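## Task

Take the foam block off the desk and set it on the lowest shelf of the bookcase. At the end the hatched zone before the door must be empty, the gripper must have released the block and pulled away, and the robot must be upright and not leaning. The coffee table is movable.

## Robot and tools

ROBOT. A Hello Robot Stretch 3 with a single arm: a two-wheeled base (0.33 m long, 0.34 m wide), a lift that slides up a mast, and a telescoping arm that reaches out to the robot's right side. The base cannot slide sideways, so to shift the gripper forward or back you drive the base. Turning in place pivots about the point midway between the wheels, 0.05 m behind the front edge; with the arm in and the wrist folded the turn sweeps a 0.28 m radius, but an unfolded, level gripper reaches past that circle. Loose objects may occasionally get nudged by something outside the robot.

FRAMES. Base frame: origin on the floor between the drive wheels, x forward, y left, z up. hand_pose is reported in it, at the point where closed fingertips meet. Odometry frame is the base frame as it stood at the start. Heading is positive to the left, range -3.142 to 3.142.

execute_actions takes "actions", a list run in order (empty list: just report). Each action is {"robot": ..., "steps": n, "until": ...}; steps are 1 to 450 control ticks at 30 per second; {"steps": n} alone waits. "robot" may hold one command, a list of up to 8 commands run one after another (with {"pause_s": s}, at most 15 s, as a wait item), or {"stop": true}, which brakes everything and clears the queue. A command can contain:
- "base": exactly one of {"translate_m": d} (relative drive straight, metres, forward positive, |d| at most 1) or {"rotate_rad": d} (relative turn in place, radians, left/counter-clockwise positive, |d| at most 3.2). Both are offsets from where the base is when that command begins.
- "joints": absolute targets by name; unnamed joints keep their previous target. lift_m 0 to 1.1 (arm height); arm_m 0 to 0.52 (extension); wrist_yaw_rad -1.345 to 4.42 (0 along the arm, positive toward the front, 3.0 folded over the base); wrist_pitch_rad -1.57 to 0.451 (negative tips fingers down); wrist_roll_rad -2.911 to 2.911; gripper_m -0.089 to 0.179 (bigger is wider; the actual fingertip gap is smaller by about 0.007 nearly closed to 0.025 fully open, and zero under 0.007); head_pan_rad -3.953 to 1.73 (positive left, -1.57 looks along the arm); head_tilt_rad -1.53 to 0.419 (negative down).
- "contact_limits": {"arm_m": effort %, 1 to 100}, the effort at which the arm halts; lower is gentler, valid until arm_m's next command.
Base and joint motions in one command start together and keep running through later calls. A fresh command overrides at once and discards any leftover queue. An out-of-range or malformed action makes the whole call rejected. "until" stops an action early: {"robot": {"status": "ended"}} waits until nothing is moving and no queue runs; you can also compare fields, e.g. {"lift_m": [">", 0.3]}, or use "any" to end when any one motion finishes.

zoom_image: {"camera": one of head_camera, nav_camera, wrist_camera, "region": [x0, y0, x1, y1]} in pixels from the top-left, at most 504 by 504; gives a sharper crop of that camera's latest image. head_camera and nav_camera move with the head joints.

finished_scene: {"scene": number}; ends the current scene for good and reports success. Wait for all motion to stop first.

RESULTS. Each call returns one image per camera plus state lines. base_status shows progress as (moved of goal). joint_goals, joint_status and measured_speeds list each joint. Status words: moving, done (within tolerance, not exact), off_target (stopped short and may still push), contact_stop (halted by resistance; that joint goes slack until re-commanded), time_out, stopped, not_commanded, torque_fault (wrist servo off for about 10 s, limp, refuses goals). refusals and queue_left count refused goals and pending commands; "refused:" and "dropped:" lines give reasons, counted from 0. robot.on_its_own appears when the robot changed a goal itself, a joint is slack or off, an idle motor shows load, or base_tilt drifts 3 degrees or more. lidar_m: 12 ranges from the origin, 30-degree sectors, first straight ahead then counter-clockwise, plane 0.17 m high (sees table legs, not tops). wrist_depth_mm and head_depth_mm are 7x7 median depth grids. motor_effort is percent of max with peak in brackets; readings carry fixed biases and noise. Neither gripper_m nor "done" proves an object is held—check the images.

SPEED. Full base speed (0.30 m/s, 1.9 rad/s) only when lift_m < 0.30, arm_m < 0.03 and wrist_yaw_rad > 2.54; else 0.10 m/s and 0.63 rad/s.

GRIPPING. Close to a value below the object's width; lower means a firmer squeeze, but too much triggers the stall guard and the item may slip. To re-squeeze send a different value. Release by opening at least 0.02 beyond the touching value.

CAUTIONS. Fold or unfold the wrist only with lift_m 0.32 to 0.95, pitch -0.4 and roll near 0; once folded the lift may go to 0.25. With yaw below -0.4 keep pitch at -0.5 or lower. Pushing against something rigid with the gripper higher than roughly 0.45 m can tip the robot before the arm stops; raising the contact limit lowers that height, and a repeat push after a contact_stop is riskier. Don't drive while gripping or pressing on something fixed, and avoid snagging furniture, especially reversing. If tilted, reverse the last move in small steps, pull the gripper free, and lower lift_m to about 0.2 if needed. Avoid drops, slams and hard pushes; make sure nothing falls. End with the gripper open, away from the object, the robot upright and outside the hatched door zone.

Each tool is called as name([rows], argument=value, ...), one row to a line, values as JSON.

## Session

execute_actions([
  {"robot":{"joints":{"head_tilt_rad":-0.4}},"steps":30},
])

Scene clock: 1.00 s.
robot.base_odometry: x=+0.000 y=+0.000 heading=+0.000 (m, m, rad; robot's odometry frame)
robot.turned_by_wheels: +0.000 (rad since the last result)
robot.turned_by_imu: +0.000 (rad since the last result)
robot.base_tilt: forward=-1.1 right=-0.8 (deg)
robot.lidar_m: 1.89 2.61 2.41 1.97 1.66 1.66 1.88 1.86 1.79 2.48 2.12 1.46
robot.head_depth_mm: 1983 2066 2175 2255 1768 1699 1448 / 2118 2255 2350 2376 1873 1823 1443 / 2295 2438 2585 2365 2113 1779 1436 / 2505 2683 2845 2944 2236 1778 1429 / 2777 2940 3168 3295 2384 1772 1422 / 2755 2965 3115 3264 2352 1770 1411 / 2540 2685 2843 3023 2346 1754 1399
robot.base_status: not_commanded
robot.joint_positions: lift_m=+0.591 arm_m=+0.002 wrist_yaw_rad=+2.949 wrist_pitch_rad=-0.519 wrist_roll_rad=-0.015 gripper_m=+0.037 head_pan_rad=+0.011 head_tilt_rad=-0.395
robot.joint_goals: lift_m=+0.591 arm_m=+0.002 wrist_yaw_rad=+2.949 wrist_pitch_rad=-0.519 wrist_roll_rad=-0.015 gripper_m=+0.037 head_pan_rad=+0.011 head_tilt_rad=-0.400
robot.joint_status: lift_m=not_commanded arm_m=not_commanded wrist_yaw_rad=not_commanded wrist_pitch_rad=not_commanded wrist_roll_rad=not_commanded gripper_m=not_commanded head_pan_rad=not_commanded head_tilt_rad=done
robot.measured_speeds: translate_m=+0.000 rotate_rad=+0.000 lift_m=+0.000 arm_m=+0.000 wrist_yaw_rad=+0.000 wrist_pitch_rad=+0.000 wrist_roll_rad=+0.000 head_pan_rad=+0.000 head_tilt_rad=+0.000
robot: refusals=0 queue=done queue_left=0
robot.motor_effort: left_wheel=+1(1) right_wheel=+1(1) lift_m=+31(32) arm_m=+0(0) wrist_yaw_rad=-1(1) wrist_pitch_rad=+6(6) wrist_roll_rad=+0(1) gripper_m=+0(1) head_pan_rad=-1(1) head_tilt_rad=-2(18) (%)
robot.hand_pose: x=+0.0190 y=+0.0597 z=+0.5814 quat_wxyz=(+0.246, +0.692, +0.117, +0.668) (m; robot's base frame)
robot.wrist_depth_mm: - - - - - - - / - - - - - - - / - - - - - - - / - - - - - - - / 920 884 - 870 896 868 841 / 794 777 - 754 758 758 733 / 701 691 657 677 672 673 656
pictures: head_camera (sideways: a quarter turn clockwise sets it upright), nav_camera (sideways: a quarter turn counterclockwise sets it upright), wrist_camera
Images, in order (width x height): head_camera 896x504, nav_camera 672x504, wrist_camera 644x364.

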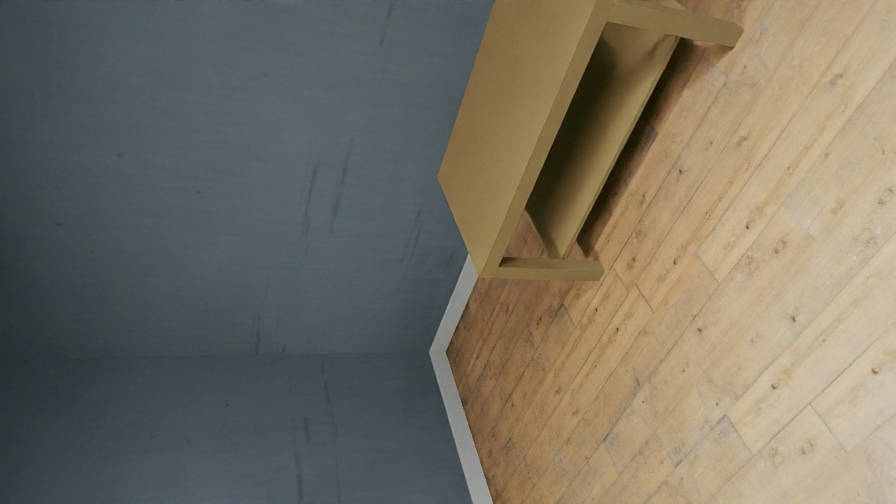

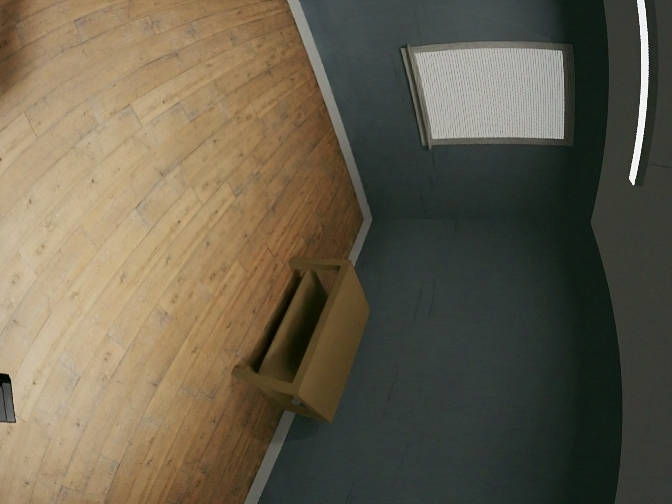

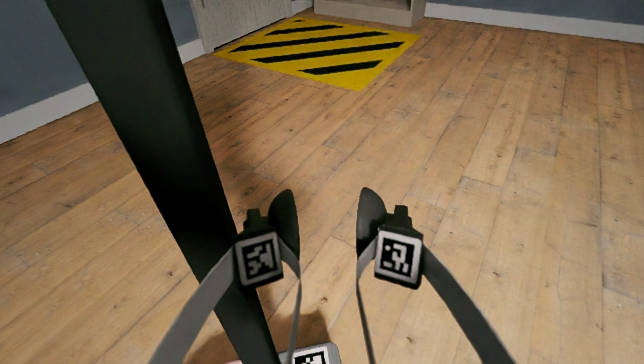

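execute_actions([
  {"robot":{"joints":{"head_pan_rad":-1.6}},"steps":60},
])

Scene clock: 4.63 s.
robot.base_odometry: x=+0.000 y=+0.000 heading=+0.000 (m, m, rad; robot's odometry frame)
robot.turned_by_wheels: +0.000 (rad since the last result)
robot.turned_by_imu: -0.001 (rad since the last result)
robot.base_tilt: forward=-1.1 right=-0.8 (deg)
robot.lidar_m: 1.88 2.60 2.40 1.97 1.66 1.66 1.88 1.87 1.79 2.48 2.12 1.46
robot.head_depth_mm: 2013 2140 2233 1805 2233 1832 1452 / 2140 2294 2415 2545 2440 1813 1448 / 2331 2453 2644 2806 2419 1806 1442 / 2540 2680 2867 3044 2401 1793 1427 / 2537 2717 2896 3052 2374 1783 1423 / 2285 2424 2580 2787 2351 1762 1415 / 2111 2211 2362 2504 2340 1751 1412
robot.base_status: not_commanded
robot.joint_positions: lift_m=+0.591 arm_m=+0.002 wrist_yaw_rad=+2.949 wrist_pitch_rad=-0.519 wrist_roll_rad=-0.015 gripper_m=+0.037 head_pan_rad=-1.593 head_tilt_rad=-0.395
robot.joint_goals: lift_m=+0.591 arm_m=+0.002 wrist_yaw_rad=+2.949 wrist_pitch_rad=-0.519 wrist_roll_rad=-0.015 gripper_m=+0.037 head_pan_rad=-1.600 head_tilt_rad=-0.400
robot.joint_status: lift_m=not_commanded arm_m=not_commanded wrist_yaw_rad=not_commanded wrist_pitch_rad=not_commanded wrist_roll_rad=not_commanded gripper_m=not_commanded head_pan_rad=done head_tilt_rad=done
robot.measured_speeds: translate_m=+0.000 rotate_rad=+0.000 lift_m=+0.000 arm_m=+0.000 wrist_yaw_rad=+0.000 wrist_pitch_rad=+0.000 wrist_roll_rad=+0.000 head_pan_rad=+0.000 head_tilt_rad=+0.000
robot: refusals=0 queue=done queue_left=0
robot.motor_effort: left_wheel=+0(0) right_wheel=+1(0) lift_m=+32(32) arm_m=+0(0) wrist_yaw_rad=+0(1) wrist_pitch_rad=+6(6) wrist_roll_rad=+1(0) gripper_m=-1(1) head_pan_rad=-1(37) head_tilt_rad=-1(2) (%)
robot.hand_pose: x=+0.0190 y=+0.0597 z=+0.5814 quat_wxyz=(+0.246, +0.692, +0.117, +0.668) (m; robot's base frame)
robot.wrist_depth_mm: - - - - - - - / - - - - - - - / - - - - - - - / - - - - - - - / 905 871 - 876 899 853 847 / 796 779 - 765 736 741 747 / 698 695 674 676 675 661 654
pictures: head_camera (sideways: a quarter turn clockwise sets it upright), nav_camera (sideways: a quarter turn counterclockwise sets it upright), wrist_camera
Images, in order (width x height): head_camera 896x504, nav_camera 672x504, wrist_camera 644x364.

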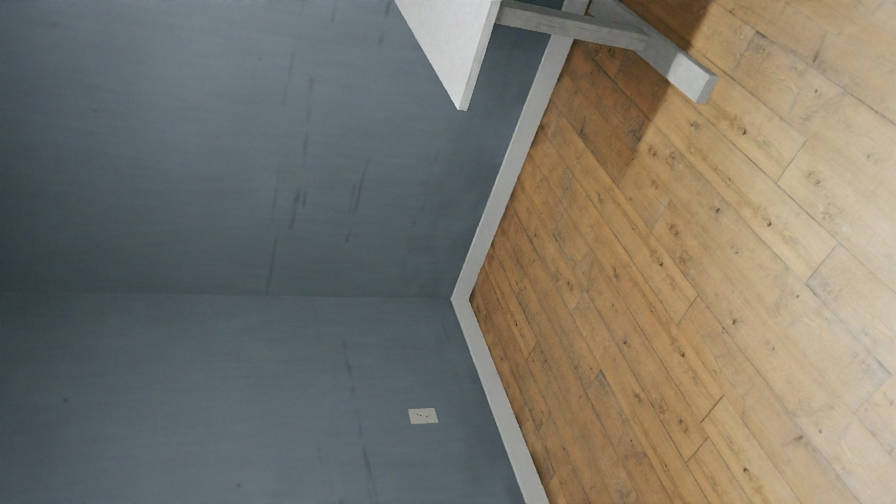

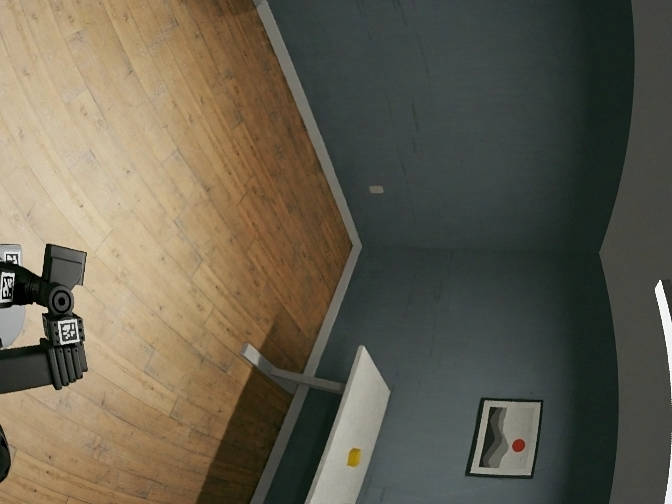

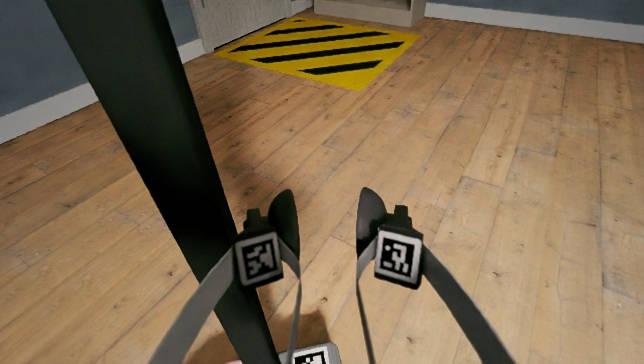

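Desk is behind-right. Turn toward it.

execute_actions([
  {"robot":{"base":{"rotate_rad":-2.4},"joints":{"head_pan_rad":0,"lift_m":0.85}},"steps":300,"until":{"robot":{"status":"ended"}}},
])

Scene clock: 14.40 s.
robot.base_odometry: x=+0.000 y=+0.000 heading=-2.400 (m, m, rad; robot's odometry frame)
robot.turned_by_wheels: -2.400 (rad since the last result)
robot.turned_by_imu: -2.405 (rad since the last result)
robot.base_tilt: forward=-1.0 right=-0.9 (deg)
robot.lidar_m: 2.19 1.79 2.24 2.11 1.95 1.89 2.60 2.40 1.75 1.66 1.70 1.87
robot.head_depth_mm: 1924 2070 2232 2089 2440 1822 1450 / 1908 2053 2228 1909 2231 1796 1449 / 1892 2035 2214 1869 2396 1799 1433 / 1882 2012 2158 1855 2362 1779 1430 / 1865 1998 2176 1820 2382 1772 1425 / 1834 1984 2128 1723 2353 1761 1423 / 1822 1967 2099 1774 2267 1765 1404
robot.base_status: done (rotate_rad -2.3999 of -2.4000)
robot.joint_positions: lift_m=+0.850 arm_m=+0.002 wrist_yaw_rad=+2.949 wrist_pitch_rad=-0.519 wrist_roll_rad=-0.015 gripper_m=+0.037 head_pan_rad=-0.007 head_tilt_rad=-0.395
robot.joint_goals: lift_m=+0.850 arm_m=+0.002 wrist_yaw_rad=+2.949 wrist_pitch_rad=-0.519 wrist_roll_rad=-0.015 gripper_m=+0.037 head_pan_rad=+0.000 head_tilt_rad=-0.400
robot.joint_status: lift_m=done arm_m=not_commanded wrist_yaw_rad=not_commanded wrist_pitch_rad=not_commanded wrist_roll_rad=not_commanded gripper_m=not_commanded head_pan_rad=done head_tilt_rad=done
robot.measured_speeds: translate_m=+0.000 rotate_rad=+0.000 lift_m=+0.000 arm_m=+0.000 wrist_yaw_rad=+0.000 wrist_pitch_rad=+0.000 wrist_roll_rad=+0.000 head_pan_rad=+0.000 head_tilt_rad=+0.000
robot: refusals=0 queue=done queue_left=0
robot.motor_effort: left_wheel=+2(6) right_wheel=-1(4) lift_m=+39(43) arm_m=+0(0) wrist_yaw_rad=+0(1) wrist_pitch_rad=+6(6) wrist_roll_rad=+1(1) gripper_m=+0(0) head_pan_rad=+3(43) head_tilt_rad=-1(1) (%)
robot.hand_pose: x=+0.0190 y=+0.0597 z=+0.8404 quat_wxyz=(+0.246, +0.692, +0.117, +0.668) (m; robot's base frame)
robot.wrist_depth_mm: - - - - - - - / - - - - - - - / - - - - - - - / - - - - - - - / - - - - - - - / - - - - - - - / 938 940 919 909 900 909 901
pictures: head_camera (sideways: a quarter turn clockwise sets it upright), nav_camera (sideways: a quarter turn counterclockwise sets it upright), wrist_camera
Images, in order (width x height): head_camera 896x504, nav_camera 672x504, wrist_camera 644x364.

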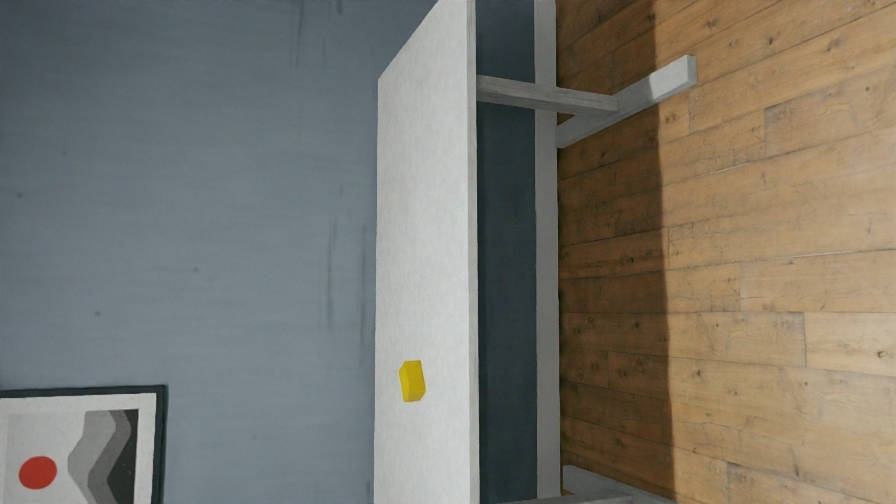

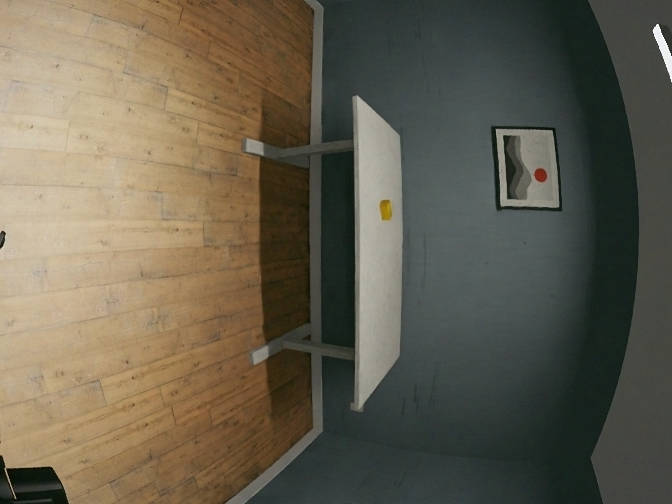

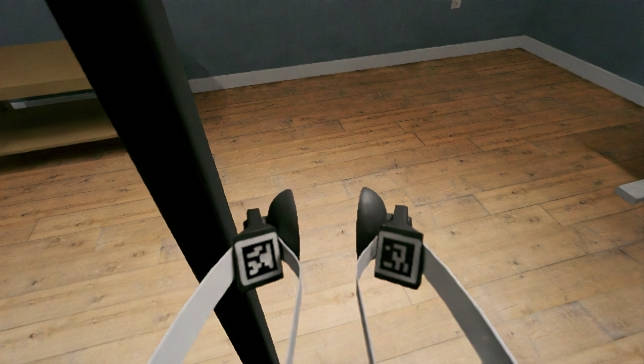

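execute_actions([
  {"robot":[{"base":{"translate_m":1.0},"joints":{"lift_m":0.95}},{"base":{"translate_m":0.15}},{"base":{"rotate_rad":1.571},"joints":{"wrist_yaw_rad":0,"head_pan_rad":-1.57,"head_tilt_rad":-0.9,"gripper_m":0.15}},{"base":{"translate_m":0.32}}],"steps":450,"until":{"robot":{"status":"ended"}}},
  {"steps":450,"until":{"robot":{"status":"ended"}}},
])

Scene clock: 40.33 s.
robot.base_odometry: x=-0.632 y=-1.013 heading=-0.829 (m, m, rad; robot's odometry frame)
robot.turned_by_wheels: +1.571 (rad since the last result)
robot.turned_by_imu: +1.562 (rad since the last result)
robot.base_tilt: forward=-1.1 right=-0.8 (deg)
robot.lidar_m: 1.87 1.91 1.97 3.77 2.94 2.03 1.91 1.08 1.08 1.02 0.62 1.35
robot.head_depth_mm: 920 1047 938 - - - 1138 / 910 1039 896 - - - 1133 / 900 1029 913 - - - 1132 / 896 1019 907 - - 580 1137 / 893 1012 874 728 624 566 1124 / 887 1002 870 722 619 554 1119 / 880 993 863 720 618 551 1083
robot.base_status: done (translate_m +0.3200 of +0.3200)
robot.joint_positions: lift_m=+0.950 arm_m=+0.002 wrist_yaw_rad=+0.002 wrist_pitch_rad=-0.519 wrist_roll_rad=-0.015 gripper_m=+0.150 head_pan_rad=-1.563 head_tilt_rad=-0.889
robot.joint_goals: lift_m=+0.950 arm_m=+0.002 wrist_yaw_rad=+0.000 wrist_pitch_rad=-0.519 wrist_roll_rad=-0.015 gripper_m=+0.150 head_pan_rad=-1.570 head_tilt_rad=-0.900
robot.joint_status: lift_m=done arm_m=not_commanded wrist_yaw_rad=done wrist_pitch_rad=not_commanded wrist_roll_rad=not_commanded gripper_m=done head_pan_rad=done head_tilt_rad=done
robot.measured_speeds: translate_m=+0.000 rotate_rad=+0.000 lift_m=+0.000 arm_m=+0.000 wrist_yaw_rad=+0.000 wrist_pitch_rad=+0.000 wrist_roll_rad=+0.000 head_pan_rad=+0.000 head_tilt_rad=+0.000
robot: refusals=0 queue=done queue_left=0
robot.motor_effort: left_wheel=-2(7) right_wheel=+2(6) lift_m=+40(41) arm_m=+0(0) wrist_yaw_rad=-3(4) wrist_pitch_rad=+7(7) wrist_roll_rad=+0(0) gripper_m=+1(82) head_pan_rad=-3(41) head_tilt_rad=-3(22) (%)
robot.hand_pose: x=-0.0211 y=-0.3575 z=+0.9403 quat_wxyz=(+0.689, +0.184, -0.678, -0.180) (m; robot's base frame)
robot.wrist_depth_mm: 674 682 693 702 731 739 757 / 730 751 755 758 777 776 768 / 798 644 625 627 615 607 601 / 531 529 520 511 507 497 501 / 448 462 440 413 430 - 425 / 387 363 379 378 375 363 369 / 340 339 336 334 332 329 326
pictures: head_camera (sideways: a quarter turn clockwise sets it upright), nav_camera (sideways: a quarter turn counterclockwise sets it upright), wrist_camera
Images, in order (width x height): head_camera 896x504, nav_camera 672x504, wrist_camera 644x364.

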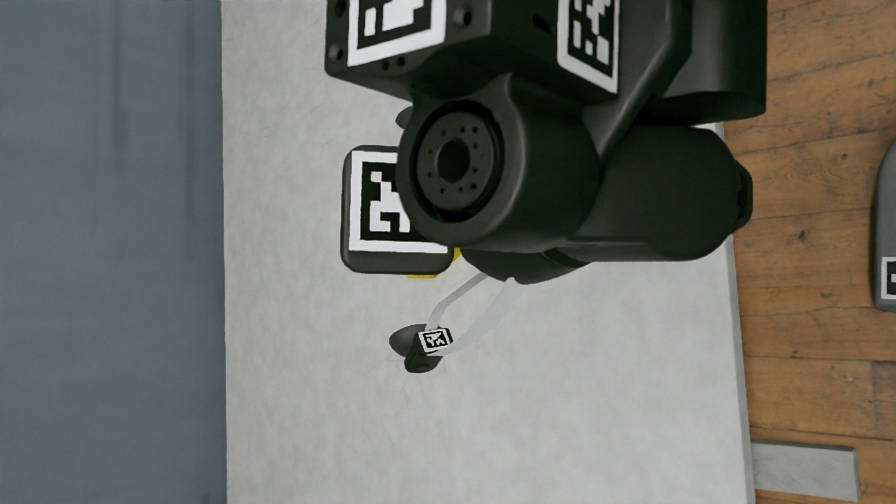

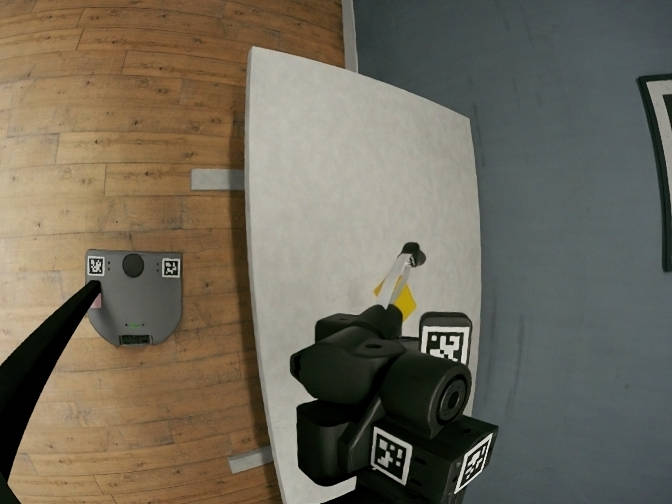

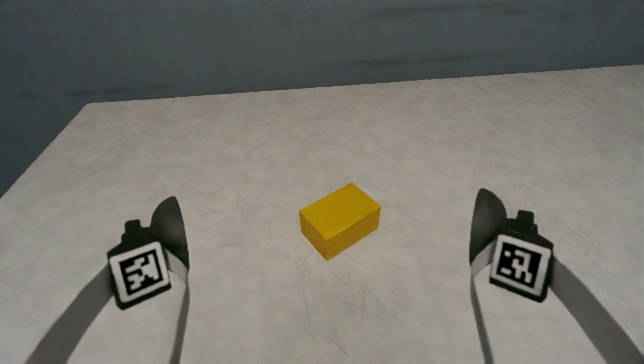

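execute_actions([
  {"robot":{"joints":{"arm_m":0.17,"lift_m":0.80}},"steps":300,"until":{"robot":{"status":"ended"}}},
])

Scene clock: 50.83 s.
robot.base_odometry: x=-0.632 y=-1.013 heading=-0.829 (m, m, rad; robot's odometry frame)
robot.turned_by_wheels: +0.000 (rad since the last result)
robot.turned_by_imu: -0.002 (rad since the last result)
robot.base_tilt: forward=-1.0 right=-0.8 (deg)
robot.lidar_m: 1.88 1.91 1.97 3.77 2.94 2.02 1.91 1.07 1.08 1.02 0.62 1.34
robot.head_depth_mm: 916 1048 902 766 - - - / 912 1037 919 - 615 583 1132 / 902 1029 908 - 619 572 1139 / 897 1015 906 706 622 569 1139 / 896 1013 871 714 626 566 1123 / 885 1003 870 722 620 554 1119 / 878 996 861 720 618 552 1080
robot.base_status: done (translate_m +0.3200 of +0.3200)
robot.joint_positions: lift_m=+0.800 arm_m=+0.170 wrist_yaw_rad=+0.001 wrist_pitch_rad=-0.519 wrist_roll_rad=-0.015 gripper_m=+0.150 head_pan_rad=-1.563 head_tilt_rad=-0.889
robot.joint_goals: lift_m=+0.800 arm_m=+0.170 wrist_yaw_rad=+0.000 wrist_pitch_rad=-0.519 wrist_roll_rad=-0.015 gripper_m=+0.150 head_pan_rad=-1.570 head_tilt_rad=-0.900
robot.joint_status: lift_m=done arm_m=done wrist_yaw_rad=done wrist_pitch_rad=not_commanded wrist_roll_rad=not_commanded gripper_m=done head_pan_rad=done head_tilt_rad=done
robot.measured_speeds: translate_m=+0.000 rotate_rad=+0.000 lift_m=+0.000 arm_m=+0.000 wrist_yaw_rad=+0.000 wrist_pitch_rad=+0.000 wrist_roll_rad=+0.000 head_pan_rad=+0.000 head_tilt_rad=+0.000
robot: refusals=0 queue=done queue_left=0
robot.motor_effort: left_wheel=-1(2) right_wheel=+2(2) lift_m=+24(37) arm_m=+3(3) wrist_yaw_rad=-2(2) wrist_pitch_rad=+7(7) wrist_roll_rad=+1(0) gripper_m=-1(0) head_pan_rad=-3(3) head_tilt_rad=-3(3) (%)
robot.hand_pose: x=-0.0212 y=-0.5251 z=+0.7909 quat_wxyz=(+0.689, +0.184, -0.678, -0.180) (m; robot's base frame)
robot.wrist_depth_mm: 523 539 546 553 560 566 576 / 475 470 462 456 446 440 432 / 372 363 357 352 351 343 339 / 303 301 295 291 289 288 283 / 255 262 250 192 197 - 241 / 221 210 217 171 203 206 211 / 195 193 192 183 188 187 187
pictures: head_camera (sideways: a quarter turn clockwise sets it upright), nav_camera (sideways: a quarter turn counterclockwise sets it upright), wrist_camera
Images, in order (width x height): head_camera 896x504, nav_camera 672x504, wrist_camera 644x364.

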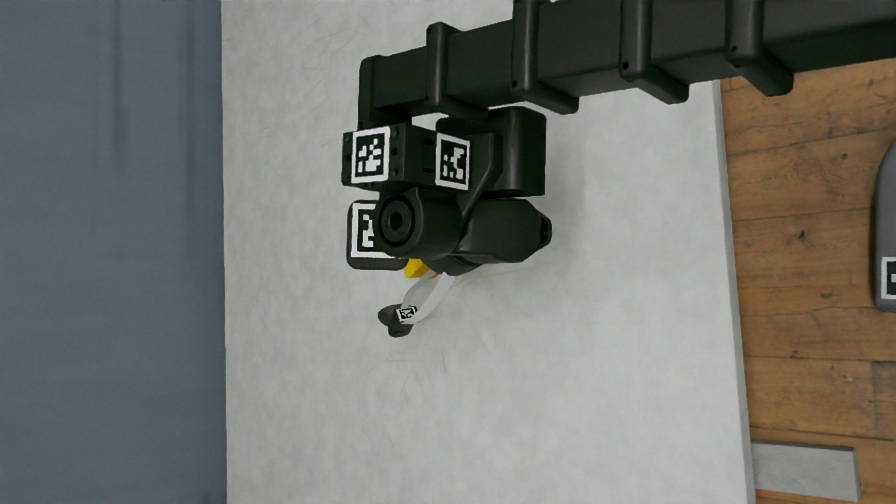

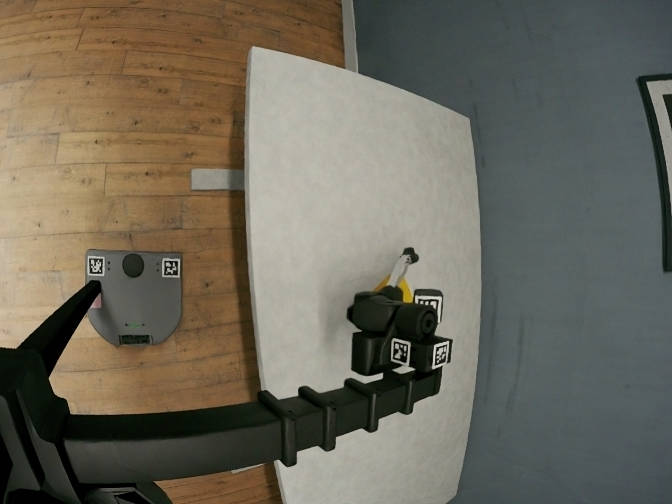

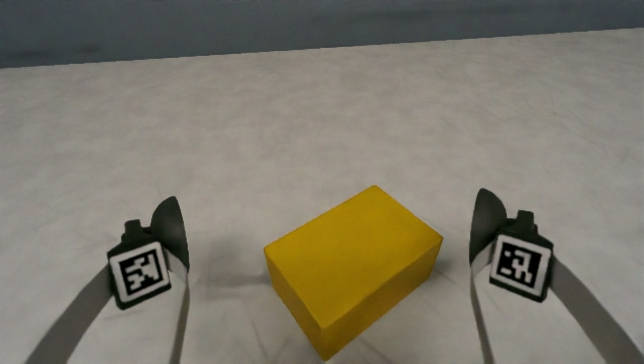

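execute_actions([
  {"robot":[{"base":{"translate_m":-0.015},"joints":{"arm_m":0.19,"lift_m":0.74}},{"joints":{"gripper_m":0.0}},{"joints":{"lift_m":0.85}}],"steps":400,"until":{"robot":{"status":"ended"}}},
])

Scene clock: 81.83 s.
robot.base_odometry: x=-0.642 y=-1.002 heading=-0.829 (m, m, rad; robot's odometry frame)
robot.turned_by_wheels: +0.000 (rad since the last result)
robot.turned_by_imu: -0.002 (rad since the last result)
robot.base_tilt: forward=-1.1 right=-0.8 (deg)
robot.lidar_m: 1.89 1.93 1.97 3.77 2.92 2.01 1.89 1.06 1.08 1.02 0.63 1.35
robot.head_depth_mm: 917 1052 955 - - - 1126 / 910 1036 - - 635 585 1133 / 905 1027 - 702 631 573 1140 / 903 1022 915 700 628 569 1133 / 895 1012 885 728 625 566 1126 / 889 1008 867 723 621 553 1117 / 878 999 858 718 617 552 1093
robot.base_status: done (translate_m -0.0150 of -0.0150)
robot.joint_positions: lift_m=+0.850 arm_m=+0.190 wrist_yaw_rad=+0.002 wrist_pitch_rad=-0.521 wrist_roll_rad=-0.014 gripper_m=+0.009 head_pan_rad=-1.563 head_tilt_rad=-0.889
robot.joint_goals: lift_m=+0.850 arm_m=+0.190 wrist_yaw_rad=+0.000 wrist_pitch_rad=-0.521 wrist_roll_rad=-0.014 gripper_m=+0.007 head_pan_rad=-1.570 head_tilt_rad=-0.900
robot.joint_status: lift_m=done arm_m=done wrist_yaw_rad=done wrist_pitch_rad=not_commanded wrist_roll_rad=not_commanded gripper_m=done head_pan_rad=done head_tilt_rad=done
robot.measured_speeds: translate_m=+0.000 rotate_rad=+0.000 lift_m=+0.000 arm_m=+0.000 wrist_yaw_rad=+0.000 wrist_pitch_rad=+0.000 wrist_roll_rad=+0.000 head_pan_rad=+0.000 head_tilt_rad=+0.000
robot: refusals=0 queue=done queue_left=0
robot.on_its_own: gripper_m is held at +0.007, not at your +0.000, by its stall guard, which is still easing
robot.motor_effort: left_wheel=+0(7) right_wheel=+1(2) lift_m=+40(40) arm_m=+2(3) wrist_yaw_rad=-4(14) wrist_pitch_rad=+7(14) wrist_roll_rad=+0(1) gripper_m=-33(99) head_pan_rad=-3(3) head_tilt_rad=-4(3) (%)
robot.hand_pose: x=-0.0210 y=-0.5449 z=+0.8399 quat_wxyz=(+0.688, +0.184, -0.678, -0.180) (m; robot's base frame)
robot.wrist_depth_mm: 514 523 527 539 558 567 579 / 563 566 569 570 553 544 528 / 455 453 449 442 432 430 420 / 375 373 371 154 345 355 351 / 319 318 129 128 129 302 300 / 275 274 116 112 138 257 262 / 244 240 233 115 236 234 232
pictures: head_camera (sideways: a quarter turn clockwise sets it upright), nav_camera (sideways: a quarter turn counterclockwise sets it upright), wrist_camera
Images, in order (width x height): head_camera 896x504, nav_camera 672x504, wrist_camera 644x364.

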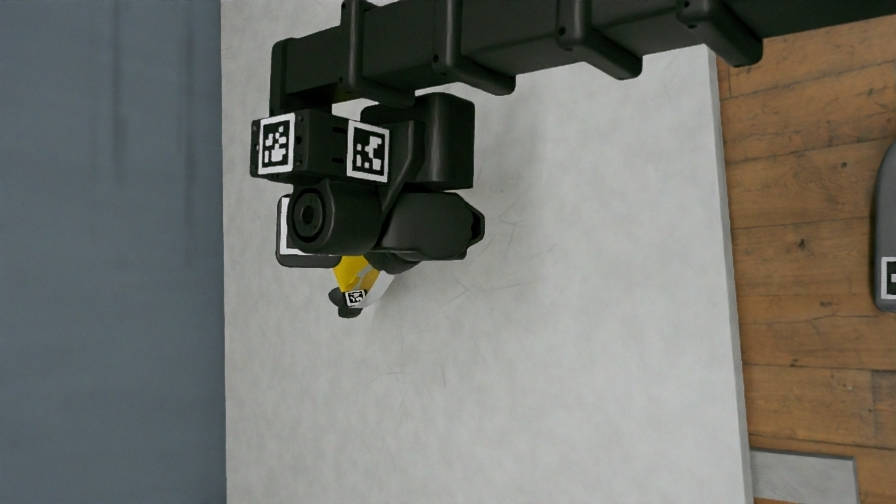

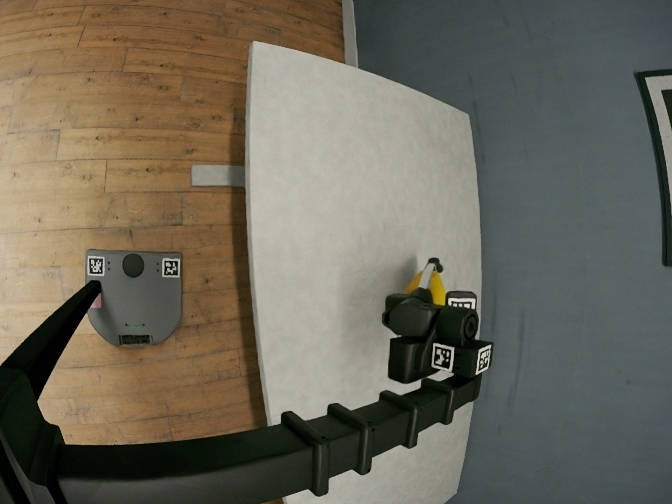

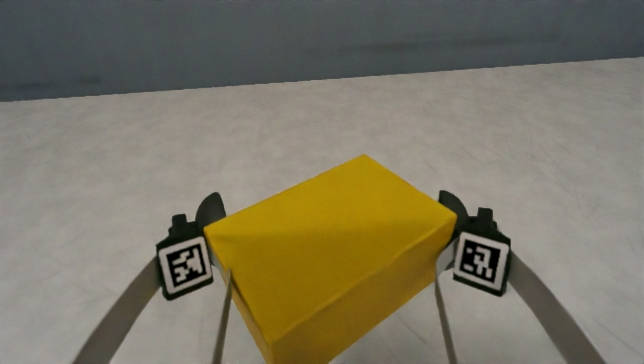

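execute_actions([
  {"robot":[{"joints":{"arm_m":0.0}},{"base":{"rotate_rad":2.014},"joints":{"head_pan_rad":0,"head_tilt_rad":-0.5,"lift_m":0.7}},{"base":{"translate_m":1.0}},{"base":{"translate_m":1.0}},{"base":{"translate_m":0.6}}],"steps":450,"until":{"robot":{"status":"ended"}}},
  {"steps":450,"until":{"robot":{"status":"ended"}}},
  {"steps":450,"until":{"robot":{"status":"ended"}}},
])

Scene clock: 97.60 s.
robot.base_odometry: x=-0.642 y=-1.002 heading=+1.185 (m, m, rad; robot's odometry frame)
robot.turned_by_wheels: +2.014 (rad since the last result)
robot.turned_by_imu: +1.997 (rad since the last result)
robot.base_tilt: forward=-1.1 right=-0.9 (deg)
robot.lidar_m: 3.36 2.10 1.89 1.06 1.08 1.02 0.62 1.24 1.89 1.89 1.98 2.71
robot.head_depth_mm: 3160 3398 3732 2869 2108 1617 1332 / 3240 3482 3784 2846 2065 1621 1326 / 3360 3656 3935 2830 2054 1619 1312 / 3433 3675 3911 2843 2031 1591 1325 / 3581 3896 3916 2783 2017 1599 1312 / 3341 3567 3768 2740 2008 1574 1303 / 2793 2950 3149 2720 1986 1570 1294
robot.base_status: done (rotate_rad +2.0139 of +2.0140)
robot.joint_positions: lift_m=+0.734 arm_m=+0.002 wrist_yaw_rad=-0.044 wrist_pitch_rad=-0.521 wrist_roll_rad=-0.023 gripper_m=+0.052 head_pan_rad=-0.007 head_tilt_rad=-0.507
robot.joint_goals: lift_m=+0.734 arm_m=+0.000 wrist_yaw_rad=-0.043 wrist_pitch_rad=-0.521 wrist_roll_rad=-0.023 gripper_m=+0.051 head_pan_rad=+0.000 head_tilt_rad=-0.500
robot.joint_status: lift_m=contact_stop arm_m=done wrist_yaw_rad=done wrist_pitch_rad=not_commanded wrist_roll_rad=not_commanded gripper_m=done head_pan_rad=done head_tilt_rad=done
robot.measured_speeds: translate_m=+0.000 rotate_rad=+0.000 lift_m=+0.000 arm_m=+0.000 wrist_yaw_rad=+0.000 wrist_pitch_rad=+0.000 wrist_roll_rad=+0.000 head_pan_rad=+0.000 head_tilt_rad=+0.000
robot: refusals=0 queue=dropped queue_left=0
robot.on_its_own: wrist_yaw_rad is held at -0.043, not at your +0.000, by its stall guard, which is not easing now; gripper_m is held at +0.051, not at your +0.000, by its stall guard, which is not easing now; lift_m is slack since a contact_stop, until your next command for it (your +0.700 is given up)
robot.motor_effort: left_wheel=-2(9) right_wheel=+2(15) lift_m=+32(39) arm_m=-1(3) wrist_yaw_rad=+1(47) wrist_pitch_rad=+7(36) wrist_roll_rad=+5(13) gripper_m=-21(31) head_pan_rad=+3(42) head_tilt_rad=+2(19) (%)
robot.hand_pose: x=-0.0309 y=-0.3571 z=+0.7244 quat_wxyz=(+0.687, +0.169, -0.679, -0.196) (m; robot's base frame)
robot.wrist_depth_mm: - - - - - - - / - - - - - - - / - - - - - - - / - - - 154 - - - / - - 129 127 130 - - / 937 934 116 111 147 883 894 / 835 810 789 118 808 797 798
pictures: head_camera (sideways: a quarter turn clockwise sets it upright), nav_camera (sideways: a quarter turn counterclockwise sets it upright), wrist_camera
dropped: robot: command 1 of its queue: lift_m: contact_stop
Images, in order (width x height): head_camera 896x504, nav_camera 672x504, wrist_camera 644x364.

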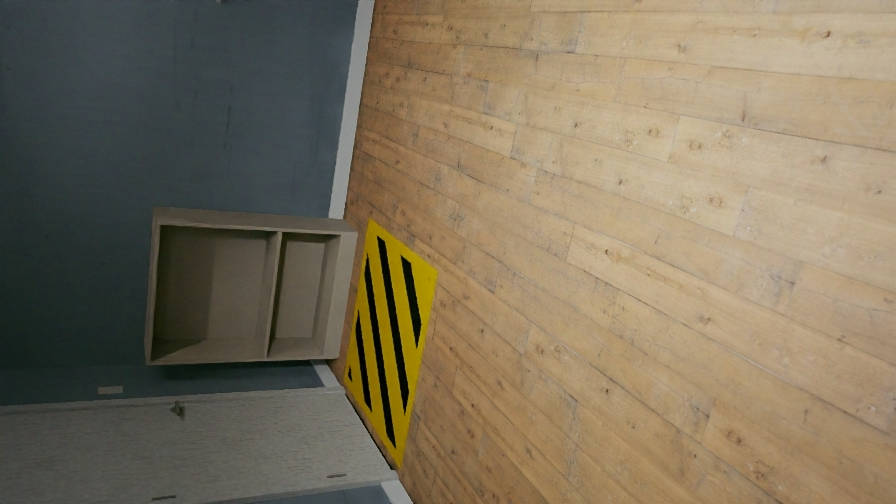

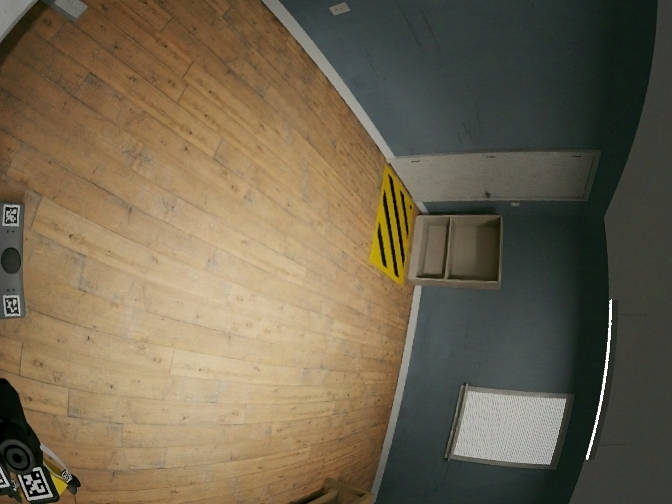

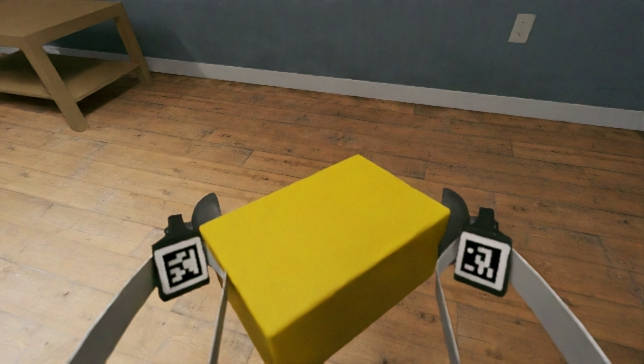

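execute_actions([
  {"robot":[{"joints":{"lift_m":0.6,"wrist_yaw_rad":0,"gripper_m":0.03}},{"base":{"translate_m":1.0}},{"base":{"translate_m":1.0}},{"base":{"translate_m":0.6}}],"steps":450,"until":{"robot":{"status":"ended"}}},
  {"steps":450,"until":{"robot":{"status":"ended"}}},
  {"steps":450,"until":{"robot":{"status":"ended"}}},
])

Scene clock: 133.30 s.
robot.base_odometry: x=+0.337 y=+1.407 heading=+1.185 (m, m, rad; robot's odometry frame)
robot.turned_by_wheels: +0.000 (rad since the last result)
robot.turned_by_imu: -0.017 (rad since the last result)
robot.base_tilt: forward=-1.1 right=-0.9 (deg)
robot.lidar_m: 1.02 1.15 1.02 1.05 1.26 2.39 3.23 3.06 1.99 2.38 1.47 1.31
robot.head_depth_mm: 1051 1136 1229 1339 1481 1569 1340 / 1085 1171 1217 1379 1549 1616 1332 / 1109 1207 1270 1397 1379 1476 1325 / 1151 1233 1325 1456 1447 1501 1317 / 1191 1282 1375 1516 1484 1521 1299 / 1230 1307 1433 1576 1661 1556 1306 / 1271 1351 1435 1524 1606 1568 1299
robot.base_status: done (translate_m +0.6000 of +0.6000)
robot.joint_positions: lift_m=+0.600 arm_m=+0.002 wrist_yaw_rad=-0.002 wrist_pitch_rad=-0.522 wrist_roll_rad=-0.022 gripper_m=+0.050 head_pan_rad=-0.007 head_tilt_rad=-0.507
robot.joint_goals: lift_m=+0.600 arm_m=+0.000 wrist_yaw_rad=+0.000 wrist_pitch_rad=-0.522 wrist_roll_rad=-0.022 gripper_m=+0.049 head_pan_rad=+0.000 head_tilt_rad=-0.500
robot.joint_status: lift_m=done arm_m=done wrist_yaw_rad=done wrist_pitch_rad=not_commanded wrist_roll_rad=not_commanded gripper_m=done head_pan_rad=done head_tilt_rad=done
robot.measured_speeds: translate_m=+0.000 rotate_rad=+0.000 lift_m=+0.000 arm_m=+0.000 wrist_yaw_rad=+0.000 wrist_pitch_rad=+0.000 wrist_roll_rad=+0.000 head_pan_rad=+0.000 head_tilt_rad=+0.000
robot: refusals=0 queue=done queue_left=0
robot.on_its_own: gripper_m is held at +0.049, not at your +0.030, by its stall guard, which is not easing now
robot.motor_effort: left_wheel=-1(3) right_wheel=+2(5) lift_m=+24(31) arm_m=-1(1) wrist_yaw_rad=+2(3) wrist_pitch_rad=+8(8) wrist_roll_rad=+5(5) gripper_m=-20(94) head_pan_rad=+4(5) head_tilt_rad=+2(3) (%)
robot.hand_pose: x=-0.0220 y=-0.3572 z=+0.5904 quat_wxyz=(+0.691, +0.184, -0.675, -0.181) (m; robot's base frame)
robot.wrist_depth_mm: - - - - - - - / - - - - - - - / - - - - - - - / - - - 154 - - - / 911 911 128 127 130 872 871 / 788 771 116 112 146 749 755 / 701 696 658 117 673 682 674
pictures: head_camera (sideways: a quarter turn clockwise sets it upright), nav_camera (sideways: a quarter turn counterclockwise sets it upright), wrist_camera
Images, in order (width x height): head_camera 896x504, nav_camera 672x504, wrist_camera 644x364.

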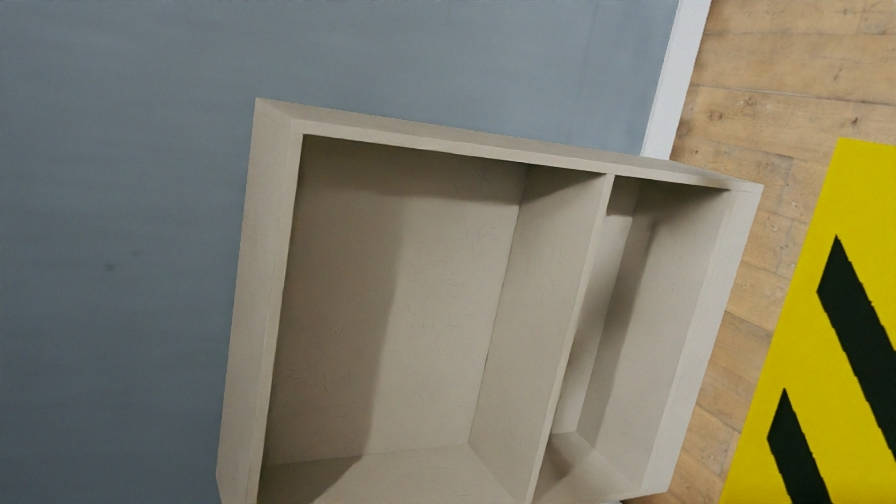

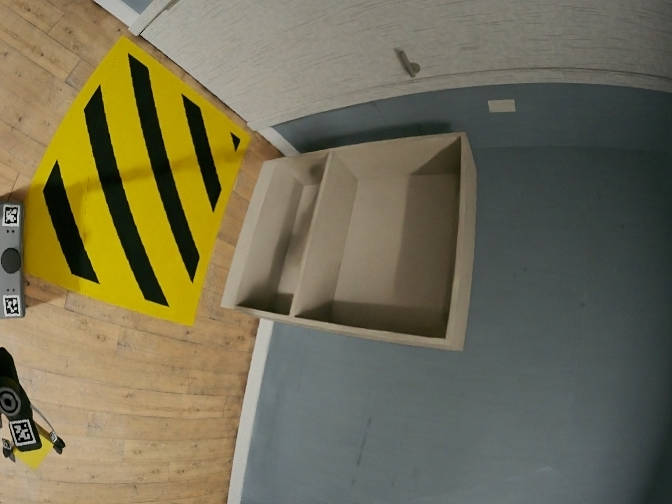

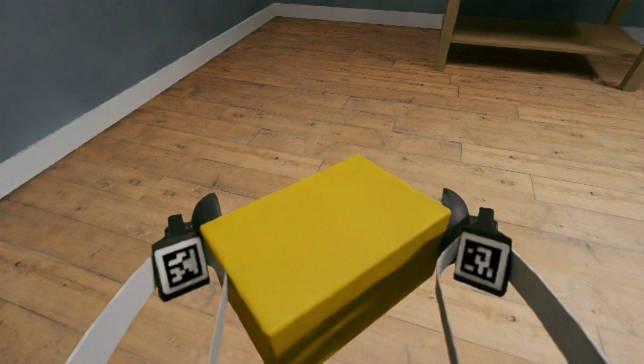

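execute_actions([
  {"robot":[{"base":{"rotate_rad":0.357}},{"base":{"translate_m":0.79},"joints":{"lift_m":0.14,"wrist_pitch_rad":-0.25}},{"base":{"rotate_rad":0.785},"joints":{"head_pan_rad":-1.57,"head_tilt_rad":-0.9}}],"steps":450,"until":{"robot":{"status":"ended"}}},
  {"steps":450,"until":{"robot":{"status":"ended"}}},
])

Scene clock: 151.70 s.
robot.base_odometry: x=+0.359 y=+2.197 heading=+2.327 (m, m, rad; robot's odometry frame)
robot.turned_by_wheels: +1.142 (rad since the last result)
robot.turned_by_imu: +1.136 (rad since the last result)
robot.base_tilt: forward=-1.1 right=-0.8 (deg)
robot.lidar_m: 0.53 0.54 0.68 1.52 4.15 2.89 2.55 1.14 0.55 0.32 0.63 0.56
robot.head_depth_mm: 590 439 809 878 908 1266 1144 / 583 435 817 1022 945 1209 1133 / 576 431 808 1004 940 1207 1144 / 569 428 797 987 929 1197 1156 / 562 424 787 973 925 1194 1118 / 556 420 776 958 924 1173 1117 / 548 416 764 942 918 1155 1107
robot.base_status: done (rotate_rad +0.7849 of +0.7850)
robot.joint_positions: lift_m=+0.140 arm_m=+0.002 wrist_yaw_rad=-0.002 wrist_pitch_rad=-0.274 wrist_roll_rad=-0.022 gripper_m=+0.050 head_pan_rad=-1.563 head_tilt_rad=-0.889
robot.joint_goals: lift_m=+0.140 arm_m=+0.000 wrist_yaw_rad=+0.000 wrist_pitch_rad=-0.250 wrist_roll_rad=-0.022 gripper_m=+0.049 head_pan_rad=-1.570 head_tilt_rad=-0.900
robot.joint_status: lift_m=done arm_m=done wrist_yaw_rad=done wrist_pitch_rad=done wrist_roll_rad=not_commanded gripper_m=done head_pan_rad=done head_tilt_rad=done
robot.measured_speeds: translate_m=+0.000 rotate_rad=+0.000 lift_m=+0.000 arm_m=+0.000 wrist_yaw_rad=+0.000 wrist_pitch_rad=+0.000 wrist_roll_rad=+0.000 head_pan_rad=+0.000 head_tilt_rad=+0.000
robot: refusals=0 queue=done queue_left=0
robot.on_its_own: gripper_m is held at +0.049, not at your +0.030, by its stall guard, which is not easing now
robot.motor_effort: left_wheel=-2(7) right_wheel=+2(6) lift_m=+24(21) arm_m=-1(1) wrist_yaw_rad=+2(3) wrist_pitch_rad=+11(12) wrist_roll_rad=+5(5) gripper_m=-20(19) head_pan_rad=-3(40) head_tilt_rad=-4(20) (%)
robot.hand_pose: x=-0.0219 y=-0.3872 z=+0.1865 quat_wxyz=(+0.708, +0.097, -0.692, -0.096) (m; robot's base frame)
robot.wrist_depth_mm: 350 358 367 375 382 399 330 / 379 387 396 407 419 425 330 / 402 408 424 436 452 454 335 / 400 393 392 154 382 376 334 / 304 302 128 127 130 291 286 / 246 247 116 111 146 238 244 / 215 224 221 117 245 261 270
pictures: head_camera (sideways: a quarter turn clockwise sets it upright), nav_camera (sideways: a quarter turn counterclockwise sets it upright), wrist_camera
Images, in order (width x height): head_camera 896x504, nav_camera 672x504, wrist_camera 644x364.

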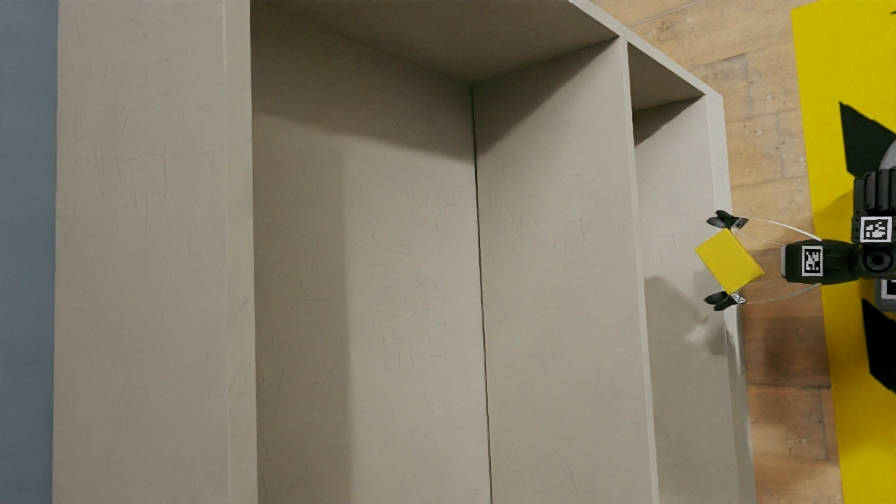

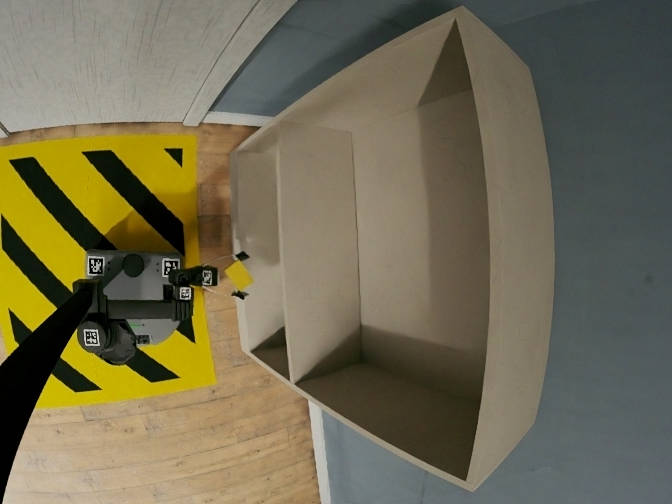

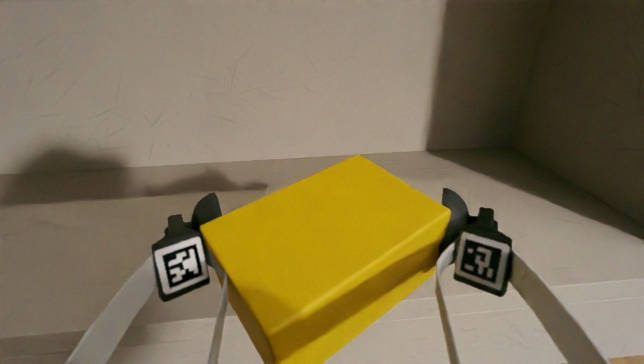

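execute_actions([
  {"robot":[{"joints":{"arm_m":0.08}},{"joints":{"lift_m":0.10}},{"joints":{"gripper_m":0.15}},{"joints":{"arm_m":0.0,"lift_m":0.14}},{"joints":{"wrist_yaw_rad":1.2}},{"base":{"translate_m":-1.0}}],"steps":450,"until":{"robot":{"status":"ended"}}},
  {"steps":450,"until":{"robot":{"status":"ended"}}},
])

Scene clock: 174.57 s.
robot.base_odometry: x=+1.045 y=+1.469 heading=+2.327 (m, m, rad; robot's odometry frame)
robot.turned_by_wheels: +0.000 (rad since the last result)
robot.turned_by_imu: -0.003 (rad since the last result)
robot.base_tilt: forward=-1.0 right=-0.9 (deg)
robot.lidar_m: 1.47 1.54 1.99 3.58 3.56 2.00 1.57 1.31 0.88 0.82 0.82 0.79
robot.head_depth_mm: 734 862 1033 1296 1467 1286 1141 / 730 845 1021 1273 1456 1279 1133 / 719 838 1007 1254 1446 1270 1149 / 714 828 991 1225 1431 1264 1157 / 705 821 972 1207 1411 1262 1154 / 697 808 963 1192 1394 1253 1116 / 692 799 948 1166 1381 1250 1115
robot.base_status: done (translate_m -1.0000 of -1.0000)
robot.joint_positions: lift_m=+0.140 arm_m=+0.002 wrist_yaw_rad=+1.198 wrist_pitch_rad=-0.270 wrist_roll_rad=-0.022 gripper_m=+0.150 head_pan_rad=-1.563 head_tilt_rad=-0.889
robot.joint_goals: lift_m=+0.140 arm_m=+0.000 wrist_yaw_rad=+1.200 wrist_pitch_rad=-0.250 wrist_roll_rad=-0.022 gripper_m=+0.150 head_pan_rad=-1.570 head_tilt_rad=-0.900
robot.joint_status: lift_m=done arm_m=done wrist_yaw_rad=done wrist_pitch_rad=done wrist_roll_rad=not_commanded gripper_m=done head_pan_rad=done head_tilt_rad=done
robot.measured_speeds: translate_m=+0.000 rotate_rad=+0.000 lift_m=+0.000 arm_m=+0.000 wrist_yaw_rad=+0.000 wrist_pitch_rad=+0.000 wrist_roll_rad=+0.000 head_pan_rad=+0.000 head_tilt_rad=+0.000
robot: refusals=0 queue=done queue_left=0
robot.motor_effort: left_wheel=-1(7) right_wheel=+3(2) lift_m=+39(44) arm_m=-2(3) wrist_yaw_rad=+3(4) wrist_pitch_rad=+9(11) wrist_roll_rad=+4(5) gripper_m=+0(81) head_pan_rad=-3(4) head_tilt_rad=-3(4) (%)
robot.hand_pose: x=+0.2026 y=-0.2350 z=+0.1869 quat_wxyz=(+0.638, +0.470, -0.518, +0.321) (m; robot's base frame)
robot.wrist_depth_mm: - - - - 619 608 488 / - - - 857 662 622 493 / 919 874 880 723 723 644 504 / 619 611 607 595 587 590 515 / 471 490 466 455 452 - 443 / 379 352 371 369 368 354 361 / 320 317 315 314 309 309 307
pictures: head_camera (sideways: a quarter turn clockwise sets it upright), nav_camera (sideways: a quarter turn counterclockwise sets it upright), wrist_camera
Images, in order (width x height): head_camera 896x504, nav_camera 672x504, wrist_camera 644x364.

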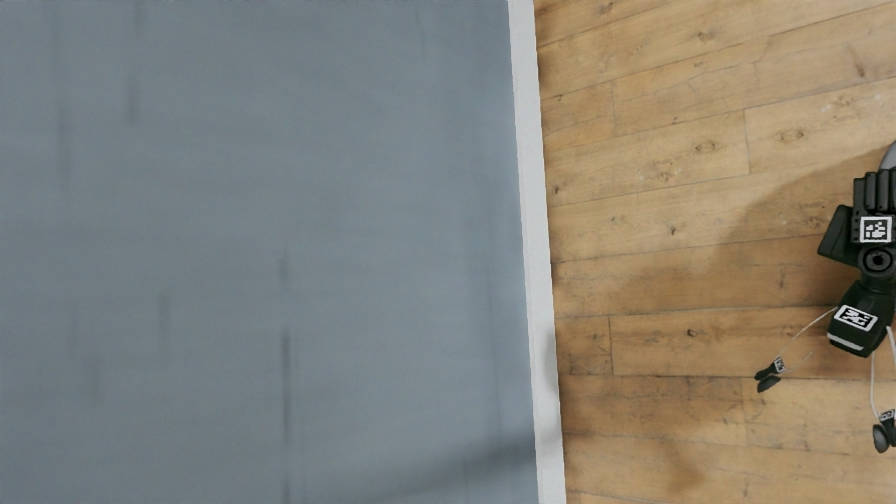

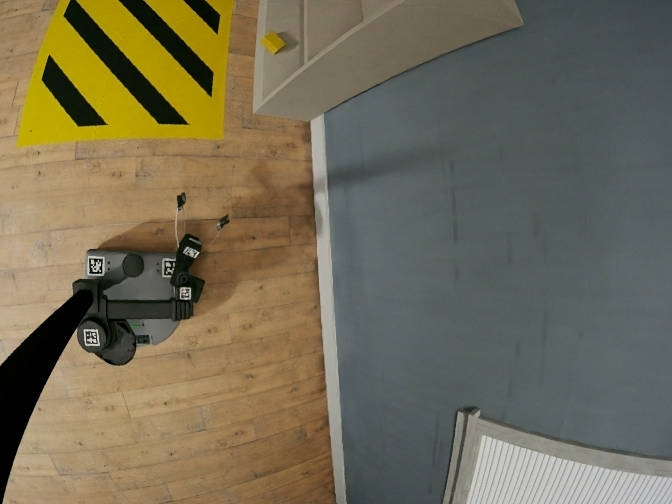

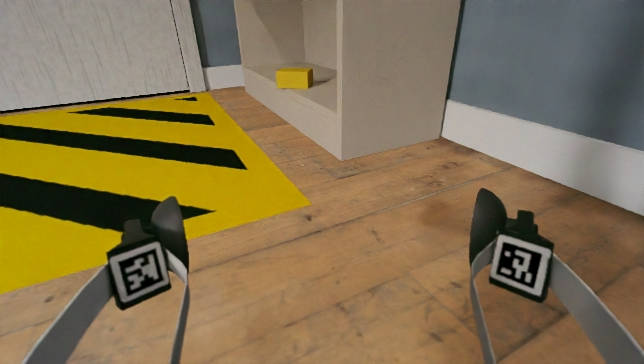

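finished_scene(scene=2)

The scene is finished: the task was done.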